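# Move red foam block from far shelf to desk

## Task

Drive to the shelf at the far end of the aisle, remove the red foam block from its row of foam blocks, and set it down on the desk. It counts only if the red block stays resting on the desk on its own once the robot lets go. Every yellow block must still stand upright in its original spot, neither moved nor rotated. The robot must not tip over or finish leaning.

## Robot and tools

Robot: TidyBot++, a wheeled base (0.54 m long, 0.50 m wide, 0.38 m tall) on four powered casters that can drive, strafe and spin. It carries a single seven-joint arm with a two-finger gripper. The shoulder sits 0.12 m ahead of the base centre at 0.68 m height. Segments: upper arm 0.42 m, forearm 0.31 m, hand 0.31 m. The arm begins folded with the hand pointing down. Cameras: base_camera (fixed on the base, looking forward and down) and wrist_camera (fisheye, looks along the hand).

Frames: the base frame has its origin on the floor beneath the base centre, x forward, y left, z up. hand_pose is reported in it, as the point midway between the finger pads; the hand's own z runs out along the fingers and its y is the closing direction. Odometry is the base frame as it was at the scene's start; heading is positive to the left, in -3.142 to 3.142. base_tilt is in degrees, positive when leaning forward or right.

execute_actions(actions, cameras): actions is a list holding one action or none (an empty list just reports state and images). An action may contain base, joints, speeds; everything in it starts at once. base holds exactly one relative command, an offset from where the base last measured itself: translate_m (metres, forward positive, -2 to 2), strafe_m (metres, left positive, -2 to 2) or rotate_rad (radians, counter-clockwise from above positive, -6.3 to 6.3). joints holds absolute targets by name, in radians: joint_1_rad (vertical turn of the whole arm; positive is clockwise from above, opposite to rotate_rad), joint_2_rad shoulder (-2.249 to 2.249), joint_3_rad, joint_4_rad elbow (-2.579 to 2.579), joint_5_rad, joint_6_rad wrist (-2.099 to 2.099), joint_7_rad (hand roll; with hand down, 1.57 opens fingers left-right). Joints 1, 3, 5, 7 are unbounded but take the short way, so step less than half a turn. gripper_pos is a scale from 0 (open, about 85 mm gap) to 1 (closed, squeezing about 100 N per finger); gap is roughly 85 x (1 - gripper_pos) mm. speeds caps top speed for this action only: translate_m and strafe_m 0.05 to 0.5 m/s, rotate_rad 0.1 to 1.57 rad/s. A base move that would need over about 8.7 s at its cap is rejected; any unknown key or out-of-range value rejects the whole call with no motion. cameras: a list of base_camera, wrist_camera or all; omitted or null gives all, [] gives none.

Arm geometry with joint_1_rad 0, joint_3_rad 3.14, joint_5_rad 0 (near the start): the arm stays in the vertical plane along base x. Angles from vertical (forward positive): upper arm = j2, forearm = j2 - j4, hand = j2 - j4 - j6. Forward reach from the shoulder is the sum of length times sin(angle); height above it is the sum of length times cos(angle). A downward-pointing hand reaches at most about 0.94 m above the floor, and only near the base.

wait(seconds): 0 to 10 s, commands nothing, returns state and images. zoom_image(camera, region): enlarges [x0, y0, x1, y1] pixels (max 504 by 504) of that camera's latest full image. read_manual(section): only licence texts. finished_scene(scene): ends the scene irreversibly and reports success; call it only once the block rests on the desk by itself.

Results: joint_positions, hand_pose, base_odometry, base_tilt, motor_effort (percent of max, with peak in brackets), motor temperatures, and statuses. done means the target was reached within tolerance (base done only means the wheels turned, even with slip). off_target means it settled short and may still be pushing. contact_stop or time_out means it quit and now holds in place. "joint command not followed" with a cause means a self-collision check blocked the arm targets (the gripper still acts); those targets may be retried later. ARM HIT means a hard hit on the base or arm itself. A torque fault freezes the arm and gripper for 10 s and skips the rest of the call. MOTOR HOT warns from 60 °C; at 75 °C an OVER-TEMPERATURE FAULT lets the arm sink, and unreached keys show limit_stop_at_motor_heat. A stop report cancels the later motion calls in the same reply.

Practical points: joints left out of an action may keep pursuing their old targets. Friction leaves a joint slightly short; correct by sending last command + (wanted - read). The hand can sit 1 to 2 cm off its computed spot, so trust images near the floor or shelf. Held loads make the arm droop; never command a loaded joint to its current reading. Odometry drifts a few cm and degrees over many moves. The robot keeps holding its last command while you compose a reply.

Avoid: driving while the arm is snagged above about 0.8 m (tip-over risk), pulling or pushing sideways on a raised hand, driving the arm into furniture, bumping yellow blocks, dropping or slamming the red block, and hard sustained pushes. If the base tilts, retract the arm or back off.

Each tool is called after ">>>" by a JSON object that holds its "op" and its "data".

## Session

>>> {"op": "execute_actions", "data": {"actions": [{"joints":{"joint_6_rad":0.5}}]}}

Scene clock: 1.63 s.
Motor temperatures (°C, as the motors report them): [34 32 30 29 36 35 43]
base_odometry: x=+0.000 y=+0.000 heading=+0.000 (m, m, rad; odometry frame)
base_tilt: forward=+1.0 right=+0.3 (deg)
base_status: not commanded
joint_positions: joint_1_rad=-0.046 joint_2_rad=-0.306 joint_3_rad=+3.148 joint_4_rad=-2.516 joint_5_rad=+0.030 joint_6_rad=+0.483 joint_7_rad=+1.623 gripper_pos=+0.000
joint_status: all done
motor_effort: joint_1_rad=+1(0) joint_2_rad=-7(7) joint_3_rad=+0(0) joint_4_rad=+18(18) joint_5_rad=-1(1) joint_6_rad=+8(8) joint_7_rad=+1(1) (%)
hand_pose: x=+0.5516 y=+0.0228 z=+0.8472 quat_wxyz=(+0.007, +0.758, +0.049, +0.650) (m; base frame)
pictures: base_camera, wrist_camera
camera_calibration (this result's frames):
wrist_camera: T_world_to_cam=[[0.110752, -0.993561, 0.0238765, -0.047262], [-0.18433, -0.0441429, -0.981873, 0.982609], [0.976605, 0.104343, -0.188032, -0.244764], [0, 0, 0, 1]] pos_world=[0.425396, 0.021957, 0.919902]
Images, in order (width x height): base_camera 644x364, wrist_camera 644x476.

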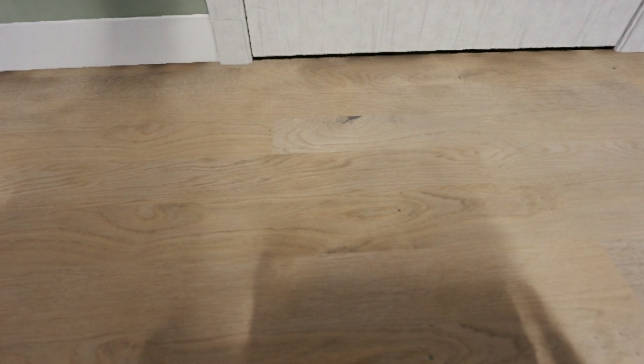

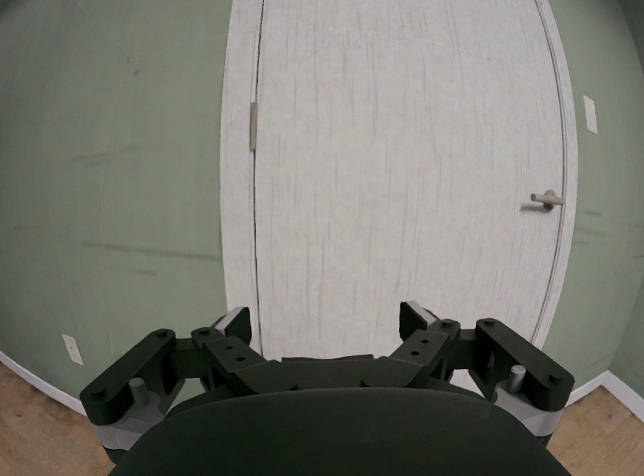

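By the earlier layout, the aisle is to the left.

>>> {"op": "execute_actions", "data": {"actions": [{"base":{"rotate_rad":1.63},"joints":{"joint_1_rad":0.02,"joint_5_rad":-0.01,"joint_7_rad":1.55}}]}}

Scene clock: 5.43 s.
Motor temperatures (°C, as the motors report them): [34 32 30 29 36 35 43]
base_odometry: x=+0.000 y=+0.000 heading=+1.630 (m, m, rad; odometry frame)
base_tilt: forward=+0.9 right=+0.4 (deg)
base_status: done
joint_positions: joint_1_rad=+0.005 joint_2_rad=-0.306 joint_3_rad=+3.148 joint_4_rad=-2.516 joint_5_rad=+0.028 joint_6_rad=+0.483 joint_7_rad=+1.587 gripper_pos=+0.000
joint_status: all done
motor_effort: joint_1_rad=+0(0) joint_2_rad=-7(8) joint_3_rad=+0(2) joint_4_rad=+19(18) joint_5_rad=-1(1) joint_6_rad=+8(8) joint_7_rad=+1(1) (%)
hand_pose: x=+0.5522 y=+0.0002 z=+0.8473 quat_wxyz=(+0.011, +0.760, +0.015, +0.650) (m; base frame)
pictures: base_camera, wrist_camera
camera_calibration (this result's frames):
wrist_camera: T_world_to_cam=[[0.0524113, -0.998532, -0.013688, -0.00579352], [-0.186541, 0.0036762, -0.98244, 0.983423], [0.981048, 0.0540444, -0.186074, -0.247092], [0, 0, 0, 1]] pos_world=[0.426161, 0.00395367, 0.920098]
Images, in order (width x height): base_camera 644x364, wrist_camera 644x476.

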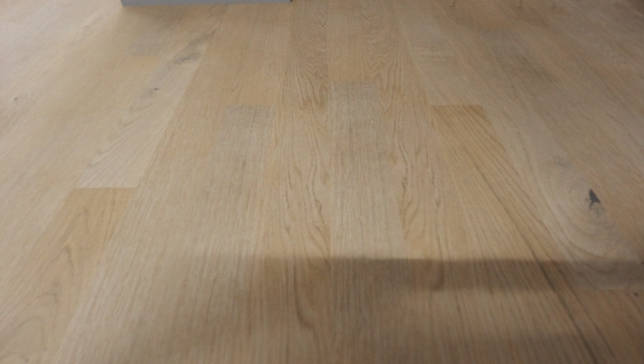

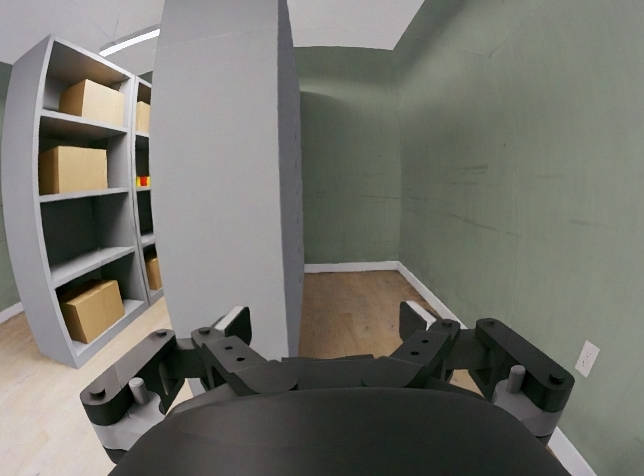

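>>> {"op": "execute_actions", "data": {"actions": [{"base":{"strafe_m":1.02},"joints":{"joint_1_rad":-1.59,"joint_2_rad":-0.75,"joint_4_rad":-2.05,"joint_6_rad":-0.27,"joint_5_rad":-0.03,"joint_7_rad":1.54,"gripper_pos":0.25}}]}}

>>> {"op": "execute_actions", "data": {"actions": [{"base":{"translate_m":0.7}}], "cameras": ["base_camera"]}}

Scene clock: 12.40 s.
Motor temperatures (°C, as the motors report them): [34 32 30 29 36 35 43]
base_odometry: x=-1.018 y=-0.061 heading=+1.630 (m, m, rad; odometry frame)
base_tilt: forward=+1.0 right=+0.3 (deg)
base_status: done
joint_positions: joint_1_rad=-1.567 joint_2_rad=-0.734 joint_3_rad=+3.148 joint_4_rad=-2.063 joint_5_rad=+0.011 joint_6_rad=-0.234 joint_7_rad=+1.580 gripper_pos=+0.250
joint_status: all done
motor_effort: joint_1_rad=+1(0) joint_2_rad=+3(7) joint_3_rad=+1(2) joint_4_rad=+21(22) joint_5_rad=+0(0) joint_6_rad=+8(8) joint_7_rad=+1(2) (%)
hand_pose: x=+0.1229 y=+0.3346 z=+1.0718 quat_wxyz=(-0.495, +0.497, +0.499, +0.508) (m; base frame)
pictures: base_camera, wrist_camera
camera_calibration (this result's frames):
wrist_camera: T_world_to_cam=[[0.998795, 0.0411877, -0.0266863, -0.0965068], [-0.0257053, -0.024166, -0.999377, 1.1304], [-0.041807, 0.998859, -0.0230782, -0.167367], [0, 0, 0, 1]] pos_world=[0.118451, 0.198468, 1.12326]
Images, in order (width x height): base_camera 644x364, wrist_camera 644x476.

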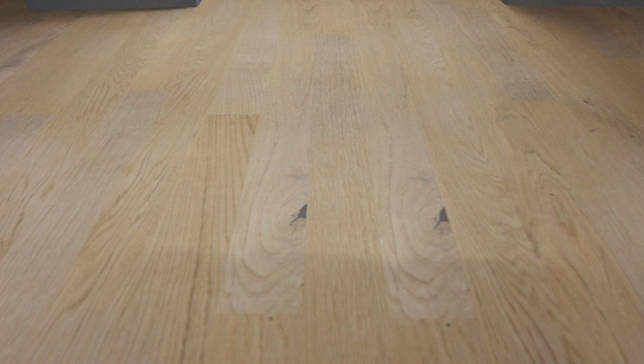

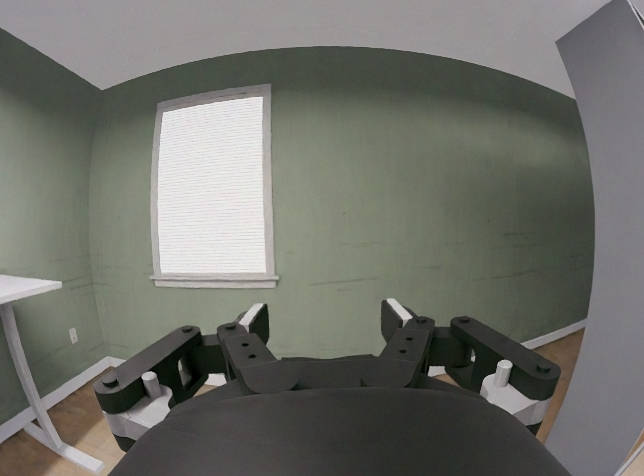

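Scene clock: 15.17 s.
Motor temperatures (°C, as the motors report them): [34 32 30 29 36 35 43]
base_odometry: x=-1.060 y=+0.638 heading=+1.631 (m, m, rad; odometry frame)
base_tilt: forward=+0.9 right=+0.3 (deg)
base_status: done
joint_positions: joint_1_rad=-1.568 joint_2_rad=-0.735 joint_3_rad=+3.148 joint_4_rad=-2.062 joint_5_rad=+0.010 joint_6_rad=-0.235 joint_7_rad=+1.580 gripper_pos=+0.250
joint_status: not commanded
motor_effort: joint_1_rad=+1(0) joint_2_rad=+3(4) joint_3_rad=+1(3) joint_4_rad=+21(22) joint_5_rad=-1(0) joint_6_rad=+8(8) joint_7_rad=+1(1) (%)
hand_pose: x=+0.1227 y=+0.3343 z=+1.0725 quat_wxyz=(-0.496, +0.497, +0.499, +0.508) (m; base frame)
pictures: base_camera
Images, in order (width x height): base_camera 644x364.

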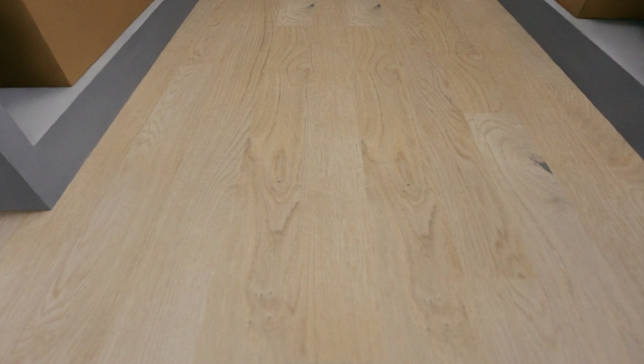

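>>> {"op": "execute_actions", "data": {"actions": [{"base":{"strafe_m":-0.07}}], "cameras": ["base_camera"]}}

>>> {"op": "execute_actions", "data": {"actions": [{"base":{"translate_m":1.6}}]}}

Scene clock: 19.43 s.
Motor temperatures (°C, as the motors report them): [34 32 30 29 36 35 43]
base_odometry: x=-0.990 y=+0.642 heading=+1.631 (m, m, rad; odometry frame)
base_tilt: forward=+1.0 right=+0.4 (deg)
base_status: done
joint_positions: joint_1_rad=-1.568 joint_2_rad=-0.748 joint_3_rad=+3.148 joint_4_rad=-2.060 joint_5_rad=+0.010 joint_6_rad=-0.236 joint_7_rad=+1.580 gripper_pos=+0.250
joint_status: not commanded
motor_effort: joint_1_rad=+1(1) joint_2_rad=+4(6) joint_3_rad=+1(1) joint_4_rad=+21(22) joint_5_rad=-1(1) joint_6_rad=+8(8) joint_7_rad=+1(1) (%)
hand_pose: x=+0.1227 y=+0.3289 z=+1.0777 quat_wxyz=(-0.499, +0.493, +0.495, +0.512) (m; base frame)
pictures: base_camera
Images, in order (width x height): base_camera 644x364.

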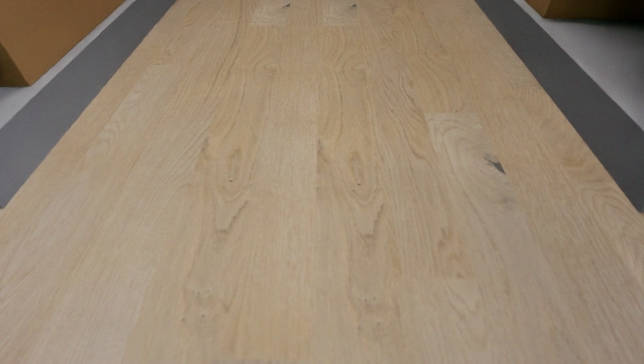

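Scene clock: 24.00 s.
Motor temperatures (°C, as the motors report them): [34 32 30 29 36 35 43]
base_odometry: x=-1.086 y=+2.239 heading=+1.631 (m, m, rad; odometry frame)
base_tilt: forward=+0.9 right=+0.3 (deg)
base_status: done
joint_positions: joint_1_rad=-1.568 joint_2_rad=-0.748 joint_3_rad=+3.148 joint_4_rad=-2.060 joint_5_rad=+0.010 joint_6_rad=-0.236 joint_7_rad=+1.580 gripper_pos=+0.250
joint_status: not commanded
motor_effort: joint_1_rad=+1(0) joint_2_rad=+4(4) joint_3_rad=+1(4) joint_4_rad=+21(22) joint_5_rad=-1(0) joint_6_rad=+8(8) joint_7_rad=+1(1) (%)
hand_pose: x=+0.1225 y=+0.3289 z=+1.0779 quat_wxyz=(-0.499, +0.493, +0.495, +0.512) (m; base frame)
pictures: base_camera, wrist_camera
camera_calibration (this result's frames):
wrist_camera: T_world_to_cam=[[0.998723, 0.0426758, -0.0270277, -0.0958238], [-0.0266863, -0.00855025, -0.999607, 1.13162], [-0.0428902, 0.999052, -0.00740047, -0.178301], [0, 0, 0, 1]] pos_world=[0.118253, 0.191897, 1.12726]
Images, in order (width x height): base_camera 644x364, wrist_camera 644x476.

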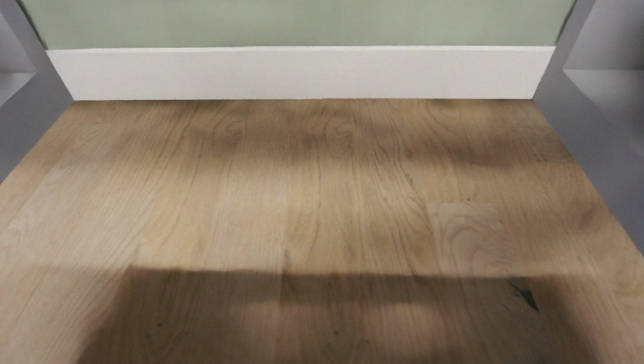

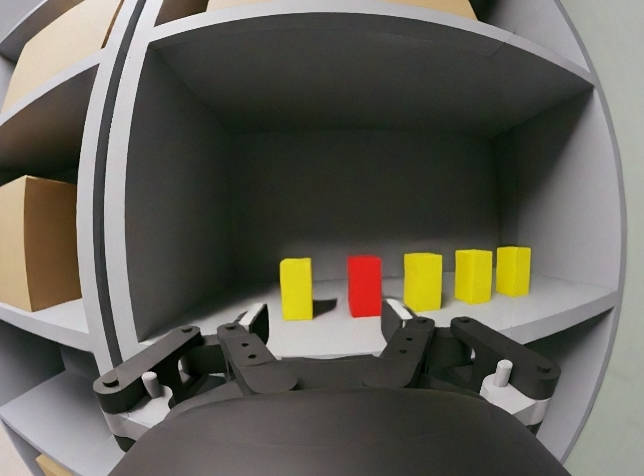

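>>> {"op": "execute_actions", "data": {"actions": [{"base":{"translate_m":0.055},"joints":{"joint_2_rad":-0.325,"joint_4_rad":-2.0,"joint_6_rad":0.12}}], "cameras": []}}

>>> {"op": "execute_actions", "data": {"actions": [{"base":{"strafe_m":0.07}}], "cameras": ["wrist_camera"]}}

Scene clock: 28.37 s.
Motor temperatures (°C, as the motors report them): [34 32 30 29 36 35 43]
base_odometry: x=-1.089 y=+2.294 heading=+1.631 (m, m, rad; odometry frame)
base_tilt: forward=+1.0 right=+0.2 (deg)
base_status: done
joint_positions: joint_1_rad=-1.568 joint_2_rad=-0.330 joint_3_rad=+3.148 joint_4_rad=-2.014 joint_5_rad=+0.010 joint_6_rad=+0.083 joint_7_rad=+1.580 gripper_pos=+0.250
joint_status: all done
motor_effort: joint_1_rad=+1(1) joint_2_rad=-9(11) joint_3_rad=+0(3) joint_4_rad=+22(22) joint_5_rad=-1(1) joint_6_rad=+8(8) joint_7_rad=+1(1) (%)
hand_pose: x=+0.1224 y=+0.4871 z=+1.0354 quat_wxyz=(-0.486, +0.505, +0.510, +0.499) (m; base frame)
pictures: none
No camera images: the call's "cameras" was empty. Leave "cameras" out to get every camera's image.

Scene clock: 29.47 s.
Motor temperatures (°C, as the motors report them): [34 32 30 29 36 35 43]
base_odometry: x=-1.159 y=+2.290 heading=+1.631 (m, m, rad; odometry frame)
base_tilt: forward=+1.0 right=+0.3 (deg)
base_status: done
joint_positions: joint_1_rad=-1.568 joint_2_rad=-0.322 joint_3_rad=+3.148 joint_4_rad=-2.012 joint_5_rad=+0.010 joint_6_rad=+0.085 joint_7_rad=+1.580 gripper_pos=+0.250
joint_status: not commanded
motor_effort: joint_1_rad=+1(1) joint_2_rad=-10(12) joint_3_rad=+0(0) joint_4_rad=+22(23) joint_5_rad=-1(1) joint_6_rad=+8(8) joint_7_rad=+1(1) (%)
hand_pose: x=+0.1223 y=+0.4900 z=+1.0332 quat_wxyz=(-0.485, +0.506, +0.511, +0.498) (m; base frame)
pictures: wrist_camera
camera_calibration (this result's frames):
wrist_camera: T_world_to_cam=[[0.998683, 0.0432992, -0.0275082, -0.103518], [-0.0246429, -0.0653719, -0.997557, 1.11373], [-0.0449917, 0.996921, -0.0642189, -0.27965], [0, 0, 0, 1]] pos_world=[0.118245, 0.356078, 1.0902]
Images, in order (width x height): wrist_camera 644x476.

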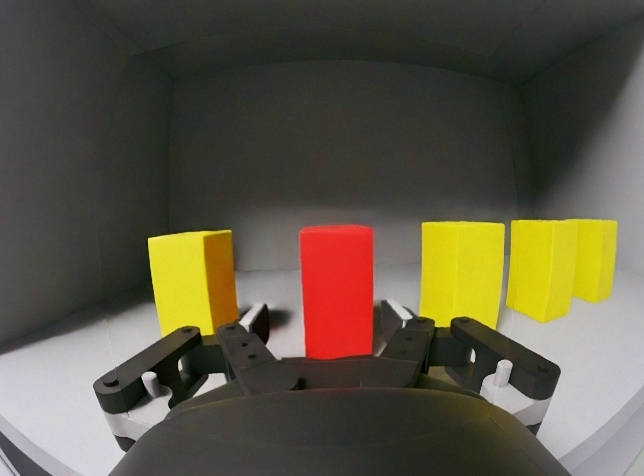

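>>> {"op": "execute_actions", "data": {"actions": [{"base":{"translate_m":0.009}}], "cameras": ["wrist_camera"]}}

>>> {"op": "execute_actions", "data": {"actions": [{"base":{"strafe_m":0.04},"speeds":{"strafe_m":0.05}}], "cameras": ["wrist_camera"]}}

>>> {"op": "execute_actions", "data": {"actions": [{"joints":{"gripper_pos":1}}], "cameras": ["wrist_camera"]}}

Scene clock: 32.67 s.
Motor temperatures (°C, as the motors report them): [34 32 30 29 36 35 43]
base_odometry: x=-1.160 y=+2.299 heading=+1.631 (m, m, rad; odometry frame)
base_tilt: forward=+1.0 right=+0.3 (deg)
base_status: done
joint_positions: joint_1_rad=-1.569 joint_2_rad=-0.322 joint_3_rad=+3.148 joint_4_rad=-2.011 joint_5_rad=+0.010 joint_6_rad=+0.085 joint_7_rad=+1.580 gripper_pos=+0.250
joint_status: not commanded
motor_effort: joint_1_rad=+1(0) joint_2_rad=-10(12) joint_3_rad=+1(3) joint_4_rad=+22(22) joint_5_rad=-1(1) joint_6_rad=+8(8) joint_7_rad=+1(1) (%)
hand_pose: x=+0.1218 y=+0.4901 z=+1.0336 quat_wxyz=(-0.486, +0.506, +0.511, +0.497) (m; base frame)
pictures: wrist_camera
camera_calibration (this result's frames):
wrist_camera: T_world_to_cam=[[0.998638, 0.0443366, -0.0275063, -0.10352], [-0.024612, -0.064555, -0.997611, 1.11378], [-0.0460063, 0.996929, -0.0633759, -0.280427], [0, 0, 0, 1]] pos_world=[0.11789, 0.356056, 1.0905]
Images, in order (width x height): wrist_camera 644x476.

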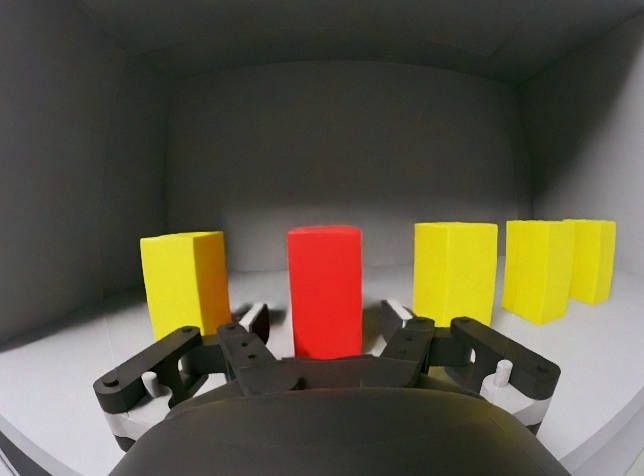

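Scene clock: 33.93 s.
Motor temperatures (°C, as the motors report them): [34 32 30 29 36 35 43]
base_odometry: x=-1.200 y=+2.297 heading=+1.631 (m, m, rad; odometry frame)
base_tilt: forward=+1.0 right=+0.3 (deg)
base_status: done
joint_positions: joint_1_rad=-1.569 joint_2_rad=-0.323 joint_3_rad=+3.148 joint_4_rad=-2.011 joint_5_rad=+0.010 joint_6_rad=+0.085 joint_7_rad=+1.580 gripper_pos=+0.250
joint_status: not commanded
motor_effort: joint_1_rad=+1(2) joint_2_rad=-10(13) joint_3_rad=+0(2) joint_4_rad=+22(22) joint_5_rad=-1(1) joint_6_rad=+8(8) joint_7_rad=+1(1) (%)
hand_pose: x=+0.1218 y=+0.4900 z=+1.0340 quat_wxyz=(-0.486, +0.505, +0.511, +0.498) (m; base frame)
pictures: wrist_camera
camera_calibration (this result's frames):
wrist_camera: T_world_to_cam=[[0.998638, 0.0443638, -0.0274675, -0.103557], [-0.0246082, -0.063759, -0.997662, 1.11383], [-0.0460114, 0.996979, -0.0625804, -0.28117], [0, 0, 0, 1]] pos_world=[0.117889, 0.355931, 1.09078]
Images, in order (width x height): wrist_camera 644x476.

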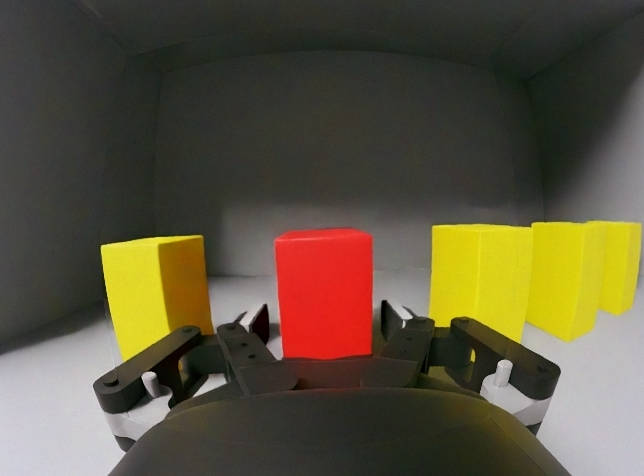

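Scene clock: 34.90 s.
Motor temperatures (°C, as the motors report them): [34 32 30 29 36 35 43]
base_odometry: x=-1.200 y=+2.297 heading=+1.631 (m, m, rad; odometry frame)
base_tilt: forward=+0.9 right=+0.4 (deg)
base_status: not commanded
joint_positions: joint_1_rad=-1.569 joint_2_rad=-0.323 joint_3_rad=+3.148 joint_4_rad=-2.011 joint_5_rad=+0.010 joint_6_rad=+0.085 joint_7_rad=+1.580 gripper_pos=+0.566
joint_status: gripper_pos off_target (ended at +0.566, target +1.000)
motor_effort: joint_1_rad=+1(1) joint_2_rad=-9(10) joint_3_rad=+0(1) joint_4_rad=+21(22) joint_5_rad=-1(0) joint_6_rad=+8(8) joint_7_rad=+1(1) (%)
hand_pose: x=+0.1218 y=+0.4900 z=+1.0340 quat_wxyz=(-0.486, +0.505, +0.511, +0.498) (m; base frame)
pictures: wrist_camera
camera_calibration (this result's frames):
wrist_camera: T_world_to_cam=[[0.998638, 0.0443636, -0.0274677, -0.103557], [-0.0246084, -0.0637589, -0.997662, 1.11383], [-0.0460112, 0.996979, -0.0625803, -0.28117], [0, 0, 0, 1]] pos_world=[0.117889, 0.355931, 1.09078]
Images, in order (width x height): wrist_camera 644x476.

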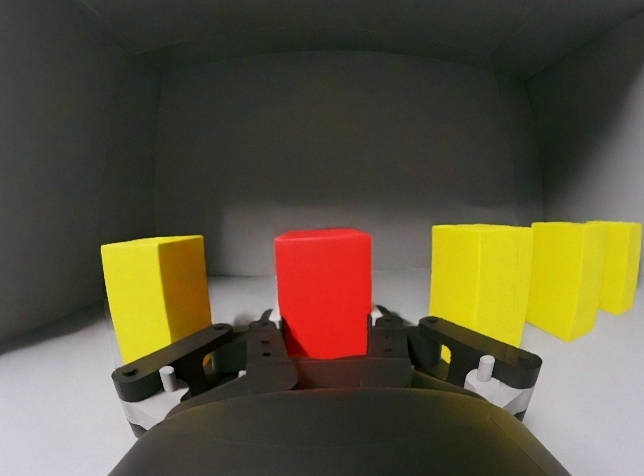

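>>> {"op": "execute_actions", "data": {"actions": [{"joints":{"joint_2_rad":-0.75,"joint_4_rad":-2.05,"joint_6_rad":-0.27},"base":{"strafe_m":-0.1}}]}}

>>> {"op": "execute_actions", "data": {"actions": [{"base":{"translate_m":-1.9}}], "cameras": []}}

>>> {"op": "execute_actions", "data": {"actions": [{"base":{"translate_m":-0.4},"joints":{"joint_1_rad":-3.16,"joint_2_rad":-0.35,"joint_4_rad":-2.6e-0,"joint_6_rad":0.68}}], "cameras": ["wrist_camera"]}}

Scene clock: 38.83 s.
Motor temperatures (°C, as the motors report them): [34 32 30 29 36 35 43]
base_odometry: x=-1.100 y=+2.303 heading=+1.631 (m, m, rad; odometry frame)
base_tilt: forward=+1.0 right=+0.3 (deg)
base_status: done
joint_positions: joint_1_rad=-1.570 joint_2_rad=-0.739 joint_3_rad=+3.148 joint_4_rad=-2.041 joint_5_rad=+0.010 joint_6_rad=-0.238 joint_7_rad=+1.580 gripper_pos=+0.566
joint_status: all done
motor_effort: joint_1_rad=+1(2) joint_2_rad=+3(14) joint_3_rad=+0(2) joint_4_rad=+22(23) joint_5_rad=-1(1) joint_6_rad=+8(9) joint_7_rad=+1(1) (%)
hand_pose: x=+0.1218 y=+0.3309 z=+1.0861 quat_wxyz=(-0.502, +0.491, +0.494, +0.513) (m; base frame)
pictures: base_camera, wrist_camera
camera_calibration (this result's frames):
wrist_camera: T_world_to_cam=[[0.998632, 0.0449221, -0.0267572, -0.0960886], [-0.0267483, -0.000797881, -0.999642, 1.13723], [-0.0449274, 0.99899, 0.000404803, -0.188504], [0, 0, 0, 1]] pos_world=[0.117907, 0.193538, 1.13433]
Images, in order (width x height): base_camera 644x364, wrist_camera 644x476.

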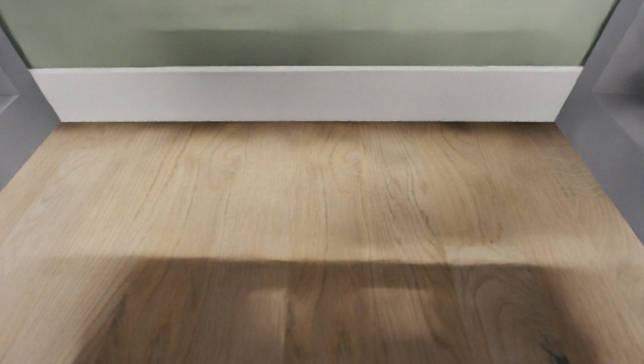

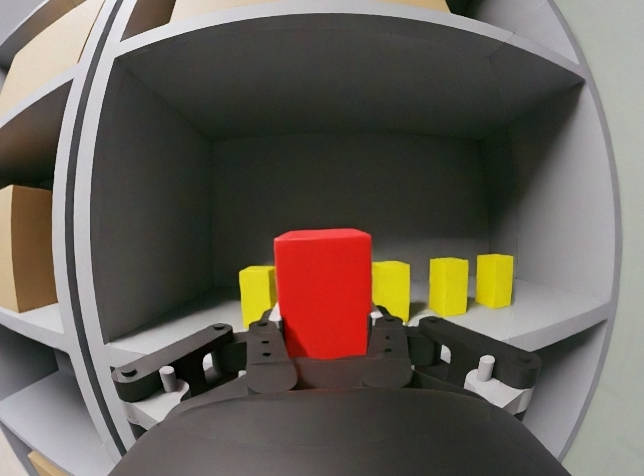

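Scene clock: 44.00 s.
Motor temperatures (°C, as the motors report them): [34 32 30 29 36 35 43]
base_odometry: x=-0.985 y=+0.407 heading=+1.631 (m, m, rad; odometry frame)
base_tilt: forward=+1.0 right=+0.3 (deg)
base_status: done
joint_positions: joint_1_rad=-1.570 joint_2_rad=-0.739 joint_3_rad=+3.148 joint_4_rad=-2.041 joint_5_rad=+0.010 joint_6_rad=-0.239 joint_7_rad=+1.580 gripper_pos=+0.566
joint_status: not commanded
motor_effort: joint_1_rad=+1(2) joint_2_rad=+3(5) joint_3_rad=+1(3) joint_4_rad=+22(22) joint_5_rad=+0(1) joint_6_rad=+8(8) joint_7_rad=+1(1) (%)
hand_pose: x=+0.1218 y=+0.3309 z=+1.0855 quat_wxyz=(-0.502, +0.491, +0.494, +0.513) (m; base frame)
pictures: none
No camera images: the call's "cameras" was empty. Leave "cameras" out to get every camera's image.

action 0: "joints": joint_4_rad = -2.6 is out of range -2.579 to 2.579

>>> {"op": "execute_actions", "data": {"actions": [{"base":{"translate_m":-0.6},"joints":{"joint_1_rad":-3.5,"joint_2_rad":-0.15,"joint_4_rad":-1.75,"joint_6_rad":0.03}}], "cameras": ["wrist_camera"]}}

Scene clock: 48.83 s.
Motor temperatures (°C, as the motors report them): [34 32 30 29 36 35 43]
base_odometry: x=-0.949 y=-0.192 heading=+1.631 (m, m, rad; odometry frame)
base_tilt: forward=+0.9 right=+0.4 (deg)
base_status: done
joint_positions: joint_1_rad=-3.479 joint_2_rad=-0.165 joint_3_rad=+3.148 joint_4_rad=-1.766 joint_5_rad=+0.010 joint_6_rad=-0.009 joint_7_rad=+1.580 gripper_pos=+0.566
joint_status: all done
motor_effort: joint_1_rad=+1(2) joint_2_rad=-15(17) joint_3_rad=+0(1) joint_4_rad=+22(22) joint_5_rad=+0(1) joint_6_rad=+8(9) joint_7_rad=+1(1) (%)
hand_pose: x=-0.4066 y=-0.1819 z=+1.0749 quat_wxyz=(-0.684, -0.125, +0.710, -0.108) (m; base frame)
pictures: wrist_camera
camera_calibration (this result's frames):
wrist_camera: T_world_to_cam=[[-0.372894, 0.927484, -0.0269051, 0.0573692], [0.0752354, 0.00132186, -0.997165, 1.15071], [-0.924819, -0.373861, -0.0702725, -0.231456], [0, 0, 0, 1]] pos_world=[-0.279236, -0.141262, 1.13273]
Images, in order (width x height): wrist_camera 644x476.

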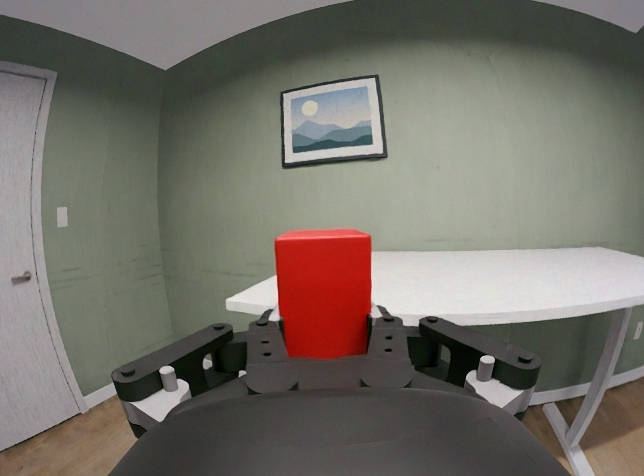

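>>> {"op": "execute_actions", "data": {"actions": [{"base":{"translate_m":-0.38},"speeds":{"translate_m":0.2},"joints":{"joint_1_rad":-3.12,"joint_6_rad":0.1}}], "cameras": ["wrist_camera"]}}

Scene clock: 55.13 s.
Motor temperatures (°C, as the motors report them): [34 32 30 29 36 35 43]
base_odometry: x=-0.925 y=-0.572 heading=+1.632 (m, m, rad; odometry frame)
base_tilt: forward=+0.9 right=+0.3 (deg)
base_status: done
joint_positions: joint_1_rad=-3.141 joint_2_rad=-0.152 joint_3_rad=+3.148 joint_4_rad=-1.765 joint_5_rad=+0.010 joint_6_rad=+0.061 joint_7_rad=+1.580 gripper_pos=+0.566
joint_status: all done
motor_effort: joint_1_rad=+1(3) joint_2_rad=-16(18) joint_3_rad=+0(2) joint_4_rad=+22(23) joint_5_rad=-1(1) joint_6_rad=+9(8) joint_7_rad=+1(1) (%)
hand_pose: x=-0.4426 y=+0.0029 z=+1.0907 quat_wxyz=(-0.714, -0.004, +0.700, +0.009) (m; base frame)
pictures: wrist_camera
camera_calibration (this result's frames):
wrist_camera: T_world_to_cam=[[-0.045672, 0.998674, -0.0237613, 0.0141796], [0.0119445, -0.0232384, -0.999659, 1.14375], [-0.998885, -0.0459402, -0.0108674, -0.29313], [0, 0, 0, 1]] pos_world=[-0.305817, -0.00104821, 1.14051]
Images, in order (width x height): wrist_camera 644x476.

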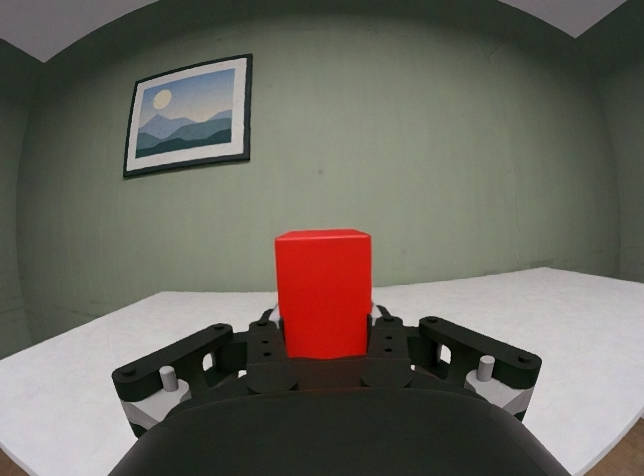

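>>> {"op": "execute_actions", "data": {"actions": [{"joints":{"joint_2_rad":-0.06,"joint_4_rad":-1.82,"joint_6_rad":0.22}}], "cameras": ["wrist_camera"]}}

Scene clock: 58.17 s.
Motor temperatures (°C, as the motors report them): [34 32 30 29 36 35 43]
base_odometry: x=-0.925 y=-0.572 heading=+1.632 (m, m, rad; odometry frame)
base_tilt: forward=+1.0 right=+0.3 (deg)
base_status: not commanded
joint_positions: joint_1_rad=-3.141 joint_2_rad=-0.060 joint_3_rad=+3.148 joint_4_rad=-1.818 joint_5_rad=+0.010 joint_6_rad=+0.181 joint_7_rad=+1.580 gripper_pos=+0.566
joint_status: all done
motor_effort: joint_1_rad=+1(1) joint_2_rad=-18(21) joint_3_rad=+0(0) joint_4_rad=+22(25) joint_5_rad=-1(1) joint_6_rad=+8(9) joint_7_rad=+1(1) (%)
hand_pose: x=-0.4762 y=+0.0026 z=+1.0411 quat_wxyz=(-0.705, -0.005, +0.709, +0.008) (m; base frame)
pictures: wrist_camera
camera_calibration (this result's frames):
wrist_camera: T_world_to_cam=[[-0.0461347, 0.998629, -0.0247198, 0.0125807], [0.0383814, -0.0229558, -0.998999, 1.10645], [-0.998198, -0.0470373, -0.0372698, -0.299346], [0, 0, 0, 1]] pos_world=[-0.340693, -0.00124436, 1.0945]
Images, in order (width x height): wrist_camera 644x476.

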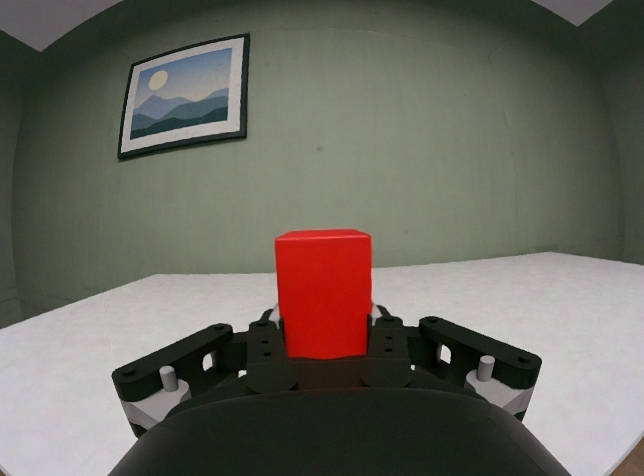

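>>> {"op": "execute_actions", "data": {"actions": [{"joints":{"joint_2_rad":-0.015,"joint_4_rad":-1.853,"joint_6_rad":0.295}}], "cameras": ["wrist_camera"]}}

>>> {"op": "execute_actions", "data": {"actions": [{"joints":{"gripper_pos":0.1}}], "cameras": []}}

>>> {"op": "execute_actions", "data": {"actions": [{"base":{"translate_m":0.1}}], "cameras": ["wrist_camera"]}}

Scene clock: 61.93 s.
Motor temperatures (°C, as the motors report them): [34 32 30 29 36 35 43]
base_odometry: x=-0.925 y=-0.572 heading=+1.632 (m, m, rad; odometry frame)
base_tilt: forward=+1.0 right=+0.3 (deg)
base_status: not commanded
joint_positions: joint_1_rad=-3.141 joint_2_rad=-0.022 joint_3_rad=+3.148 joint_4_rad=-1.846 joint_5_rad=+0.010 joint_6_rad=+0.258 joint_7_rad=+1.580 gripper_pos=+0.566
joint_status: all done
motor_effort: joint_1_rad=+1(1) joint_2_rad=-20(21) joint_3_rad=+0(0) joint_4_rad=+22(23) joint_5_rad=-1(1) joint_6_rad=+8(9) joint_7_rad=+1(1) (%)
hand_pose: x=-0.4874 y=+0.0024 z=+1.0255 quat_wxyz=(-0.709, -0.005, +0.705, +0.008) (m; base frame)
pictures: wrist_camera
camera_calibration (this result's frames):
wrist_camera: T_world_to_cam=[[-0.0471472, 0.9986, -0.0239978, 0.0106695], [0.0263354, -0.0227735, -0.999394, 1.08579], [-0.998541, -0.0477506, -0.0252249, -0.323654], [0, 0, 0, 1]] pos_world=[-0.351274, -0.00138197, 1.07723]
Images, in order (width x height): wrist_camera 644x476.

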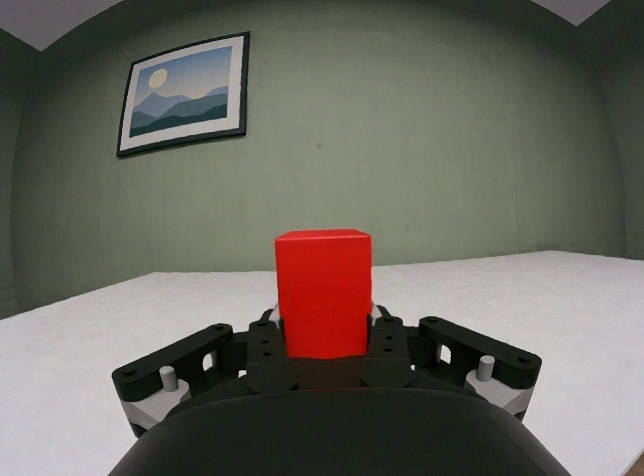

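Scene clock: 62.97 s.
Motor temperatures (°C, as the motors report them): [34 32 30 29 36 35 43]
base_odometry: x=-0.925 y=-0.572 heading=+1.632 (m, m, rad; odometry frame)
base_tilt: forward=+1.0 right=+0.3 (deg)
base_status: not commanded
joint_positions: joint_1_rad=-3.141 joint_2_rad=-0.022 joint_3_rad=+3.148 joint_4_rad=-1.846 joint_5_rad=+0.010 joint_6_rad=+0.258 joint_7_rad=+1.580 gripper_pos=+0.100
joint_status: all done
motor_effort: joint_1_rad=+1(2) joint_2_rad=-19(21) joint_3_rad=+0(0) joint_4_rad=+21(22) joint_5_rad=-1(1) joint_6_rad=+8(9) joint_7_rad=+1(1) (%)
hand_pose: x=-0.4874 y=+0.0024 z=+1.0255 quat_wxyz=(-0.709, -0.005, +0.705, +0.008) (m; base frame)
pictures: none
No camera images: the call's "cameras" was empty. Leave "cameras" out to get every camera's image.

Scene clock: 64.20 s.
Motor temperatures (°C, as the motors report them): [34 32 30 29 36 35 43]
base_odometry: x=-0.931 y=-0.472 heading=+1.631 (m, m, rad; odometry frame)
base_tilt: forward=+1.0 right=+0.3 (deg)
base_status: done
joint_positions: joint_1_rad=-3.140 joint_2_rad=-0.021 joint_3_rad=+3.148 joint_4_rad=-1.846 joint_5_rad=+0.010 joint_6_rad=+0.260 joint_7_rad=+1.580 gripper_pos=+0.100
joint_status: not commanded
motor_effort: joint_1_rad=+2(2) joint_2_rad=-19(22) joint_3_rad=+0(1) joint_4_rad=+21(22) joint_5_rad=-1(1) joint_6_rad=+8(9) joint_7_rad=+1(1) (%)
hand_pose: x=-0.4879 y=+0.0024 z=+1.0249 quat_wxyz=(-0.709, -0.005, +0.705, +0.008) (m; base frame)
pictures: wrist_camera
camera_calibration (this result's frames):
wrist_camera: T_world_to_cam=[[-0.047056, 0.998604, -0.0240018, 0.0106184], [0.0262459, -0.0227841, -0.999396, 1.08518], [-0.998547, -0.0476575, -0.0251372, -0.324266], [0, 0, 0, 1]] pos_world=[-0.351777, -0.00133243, 1.07663]
Images, in order (width x height): wrist_camera 644x476.

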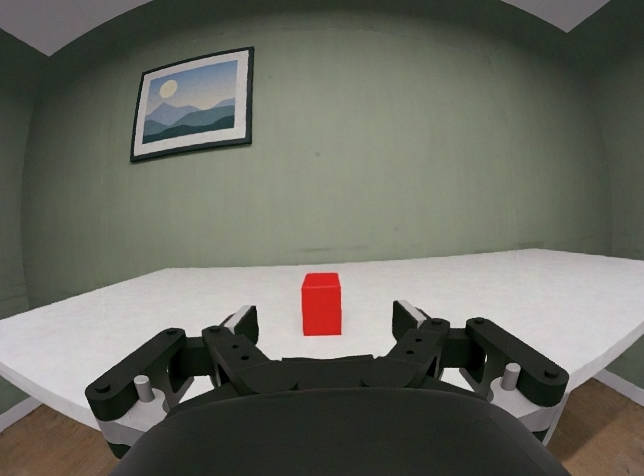

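It toppled over but is on the desk.

>>> {"op": "finished_scene", "data": {"scene": 2}}

The scene is finished: the task was done.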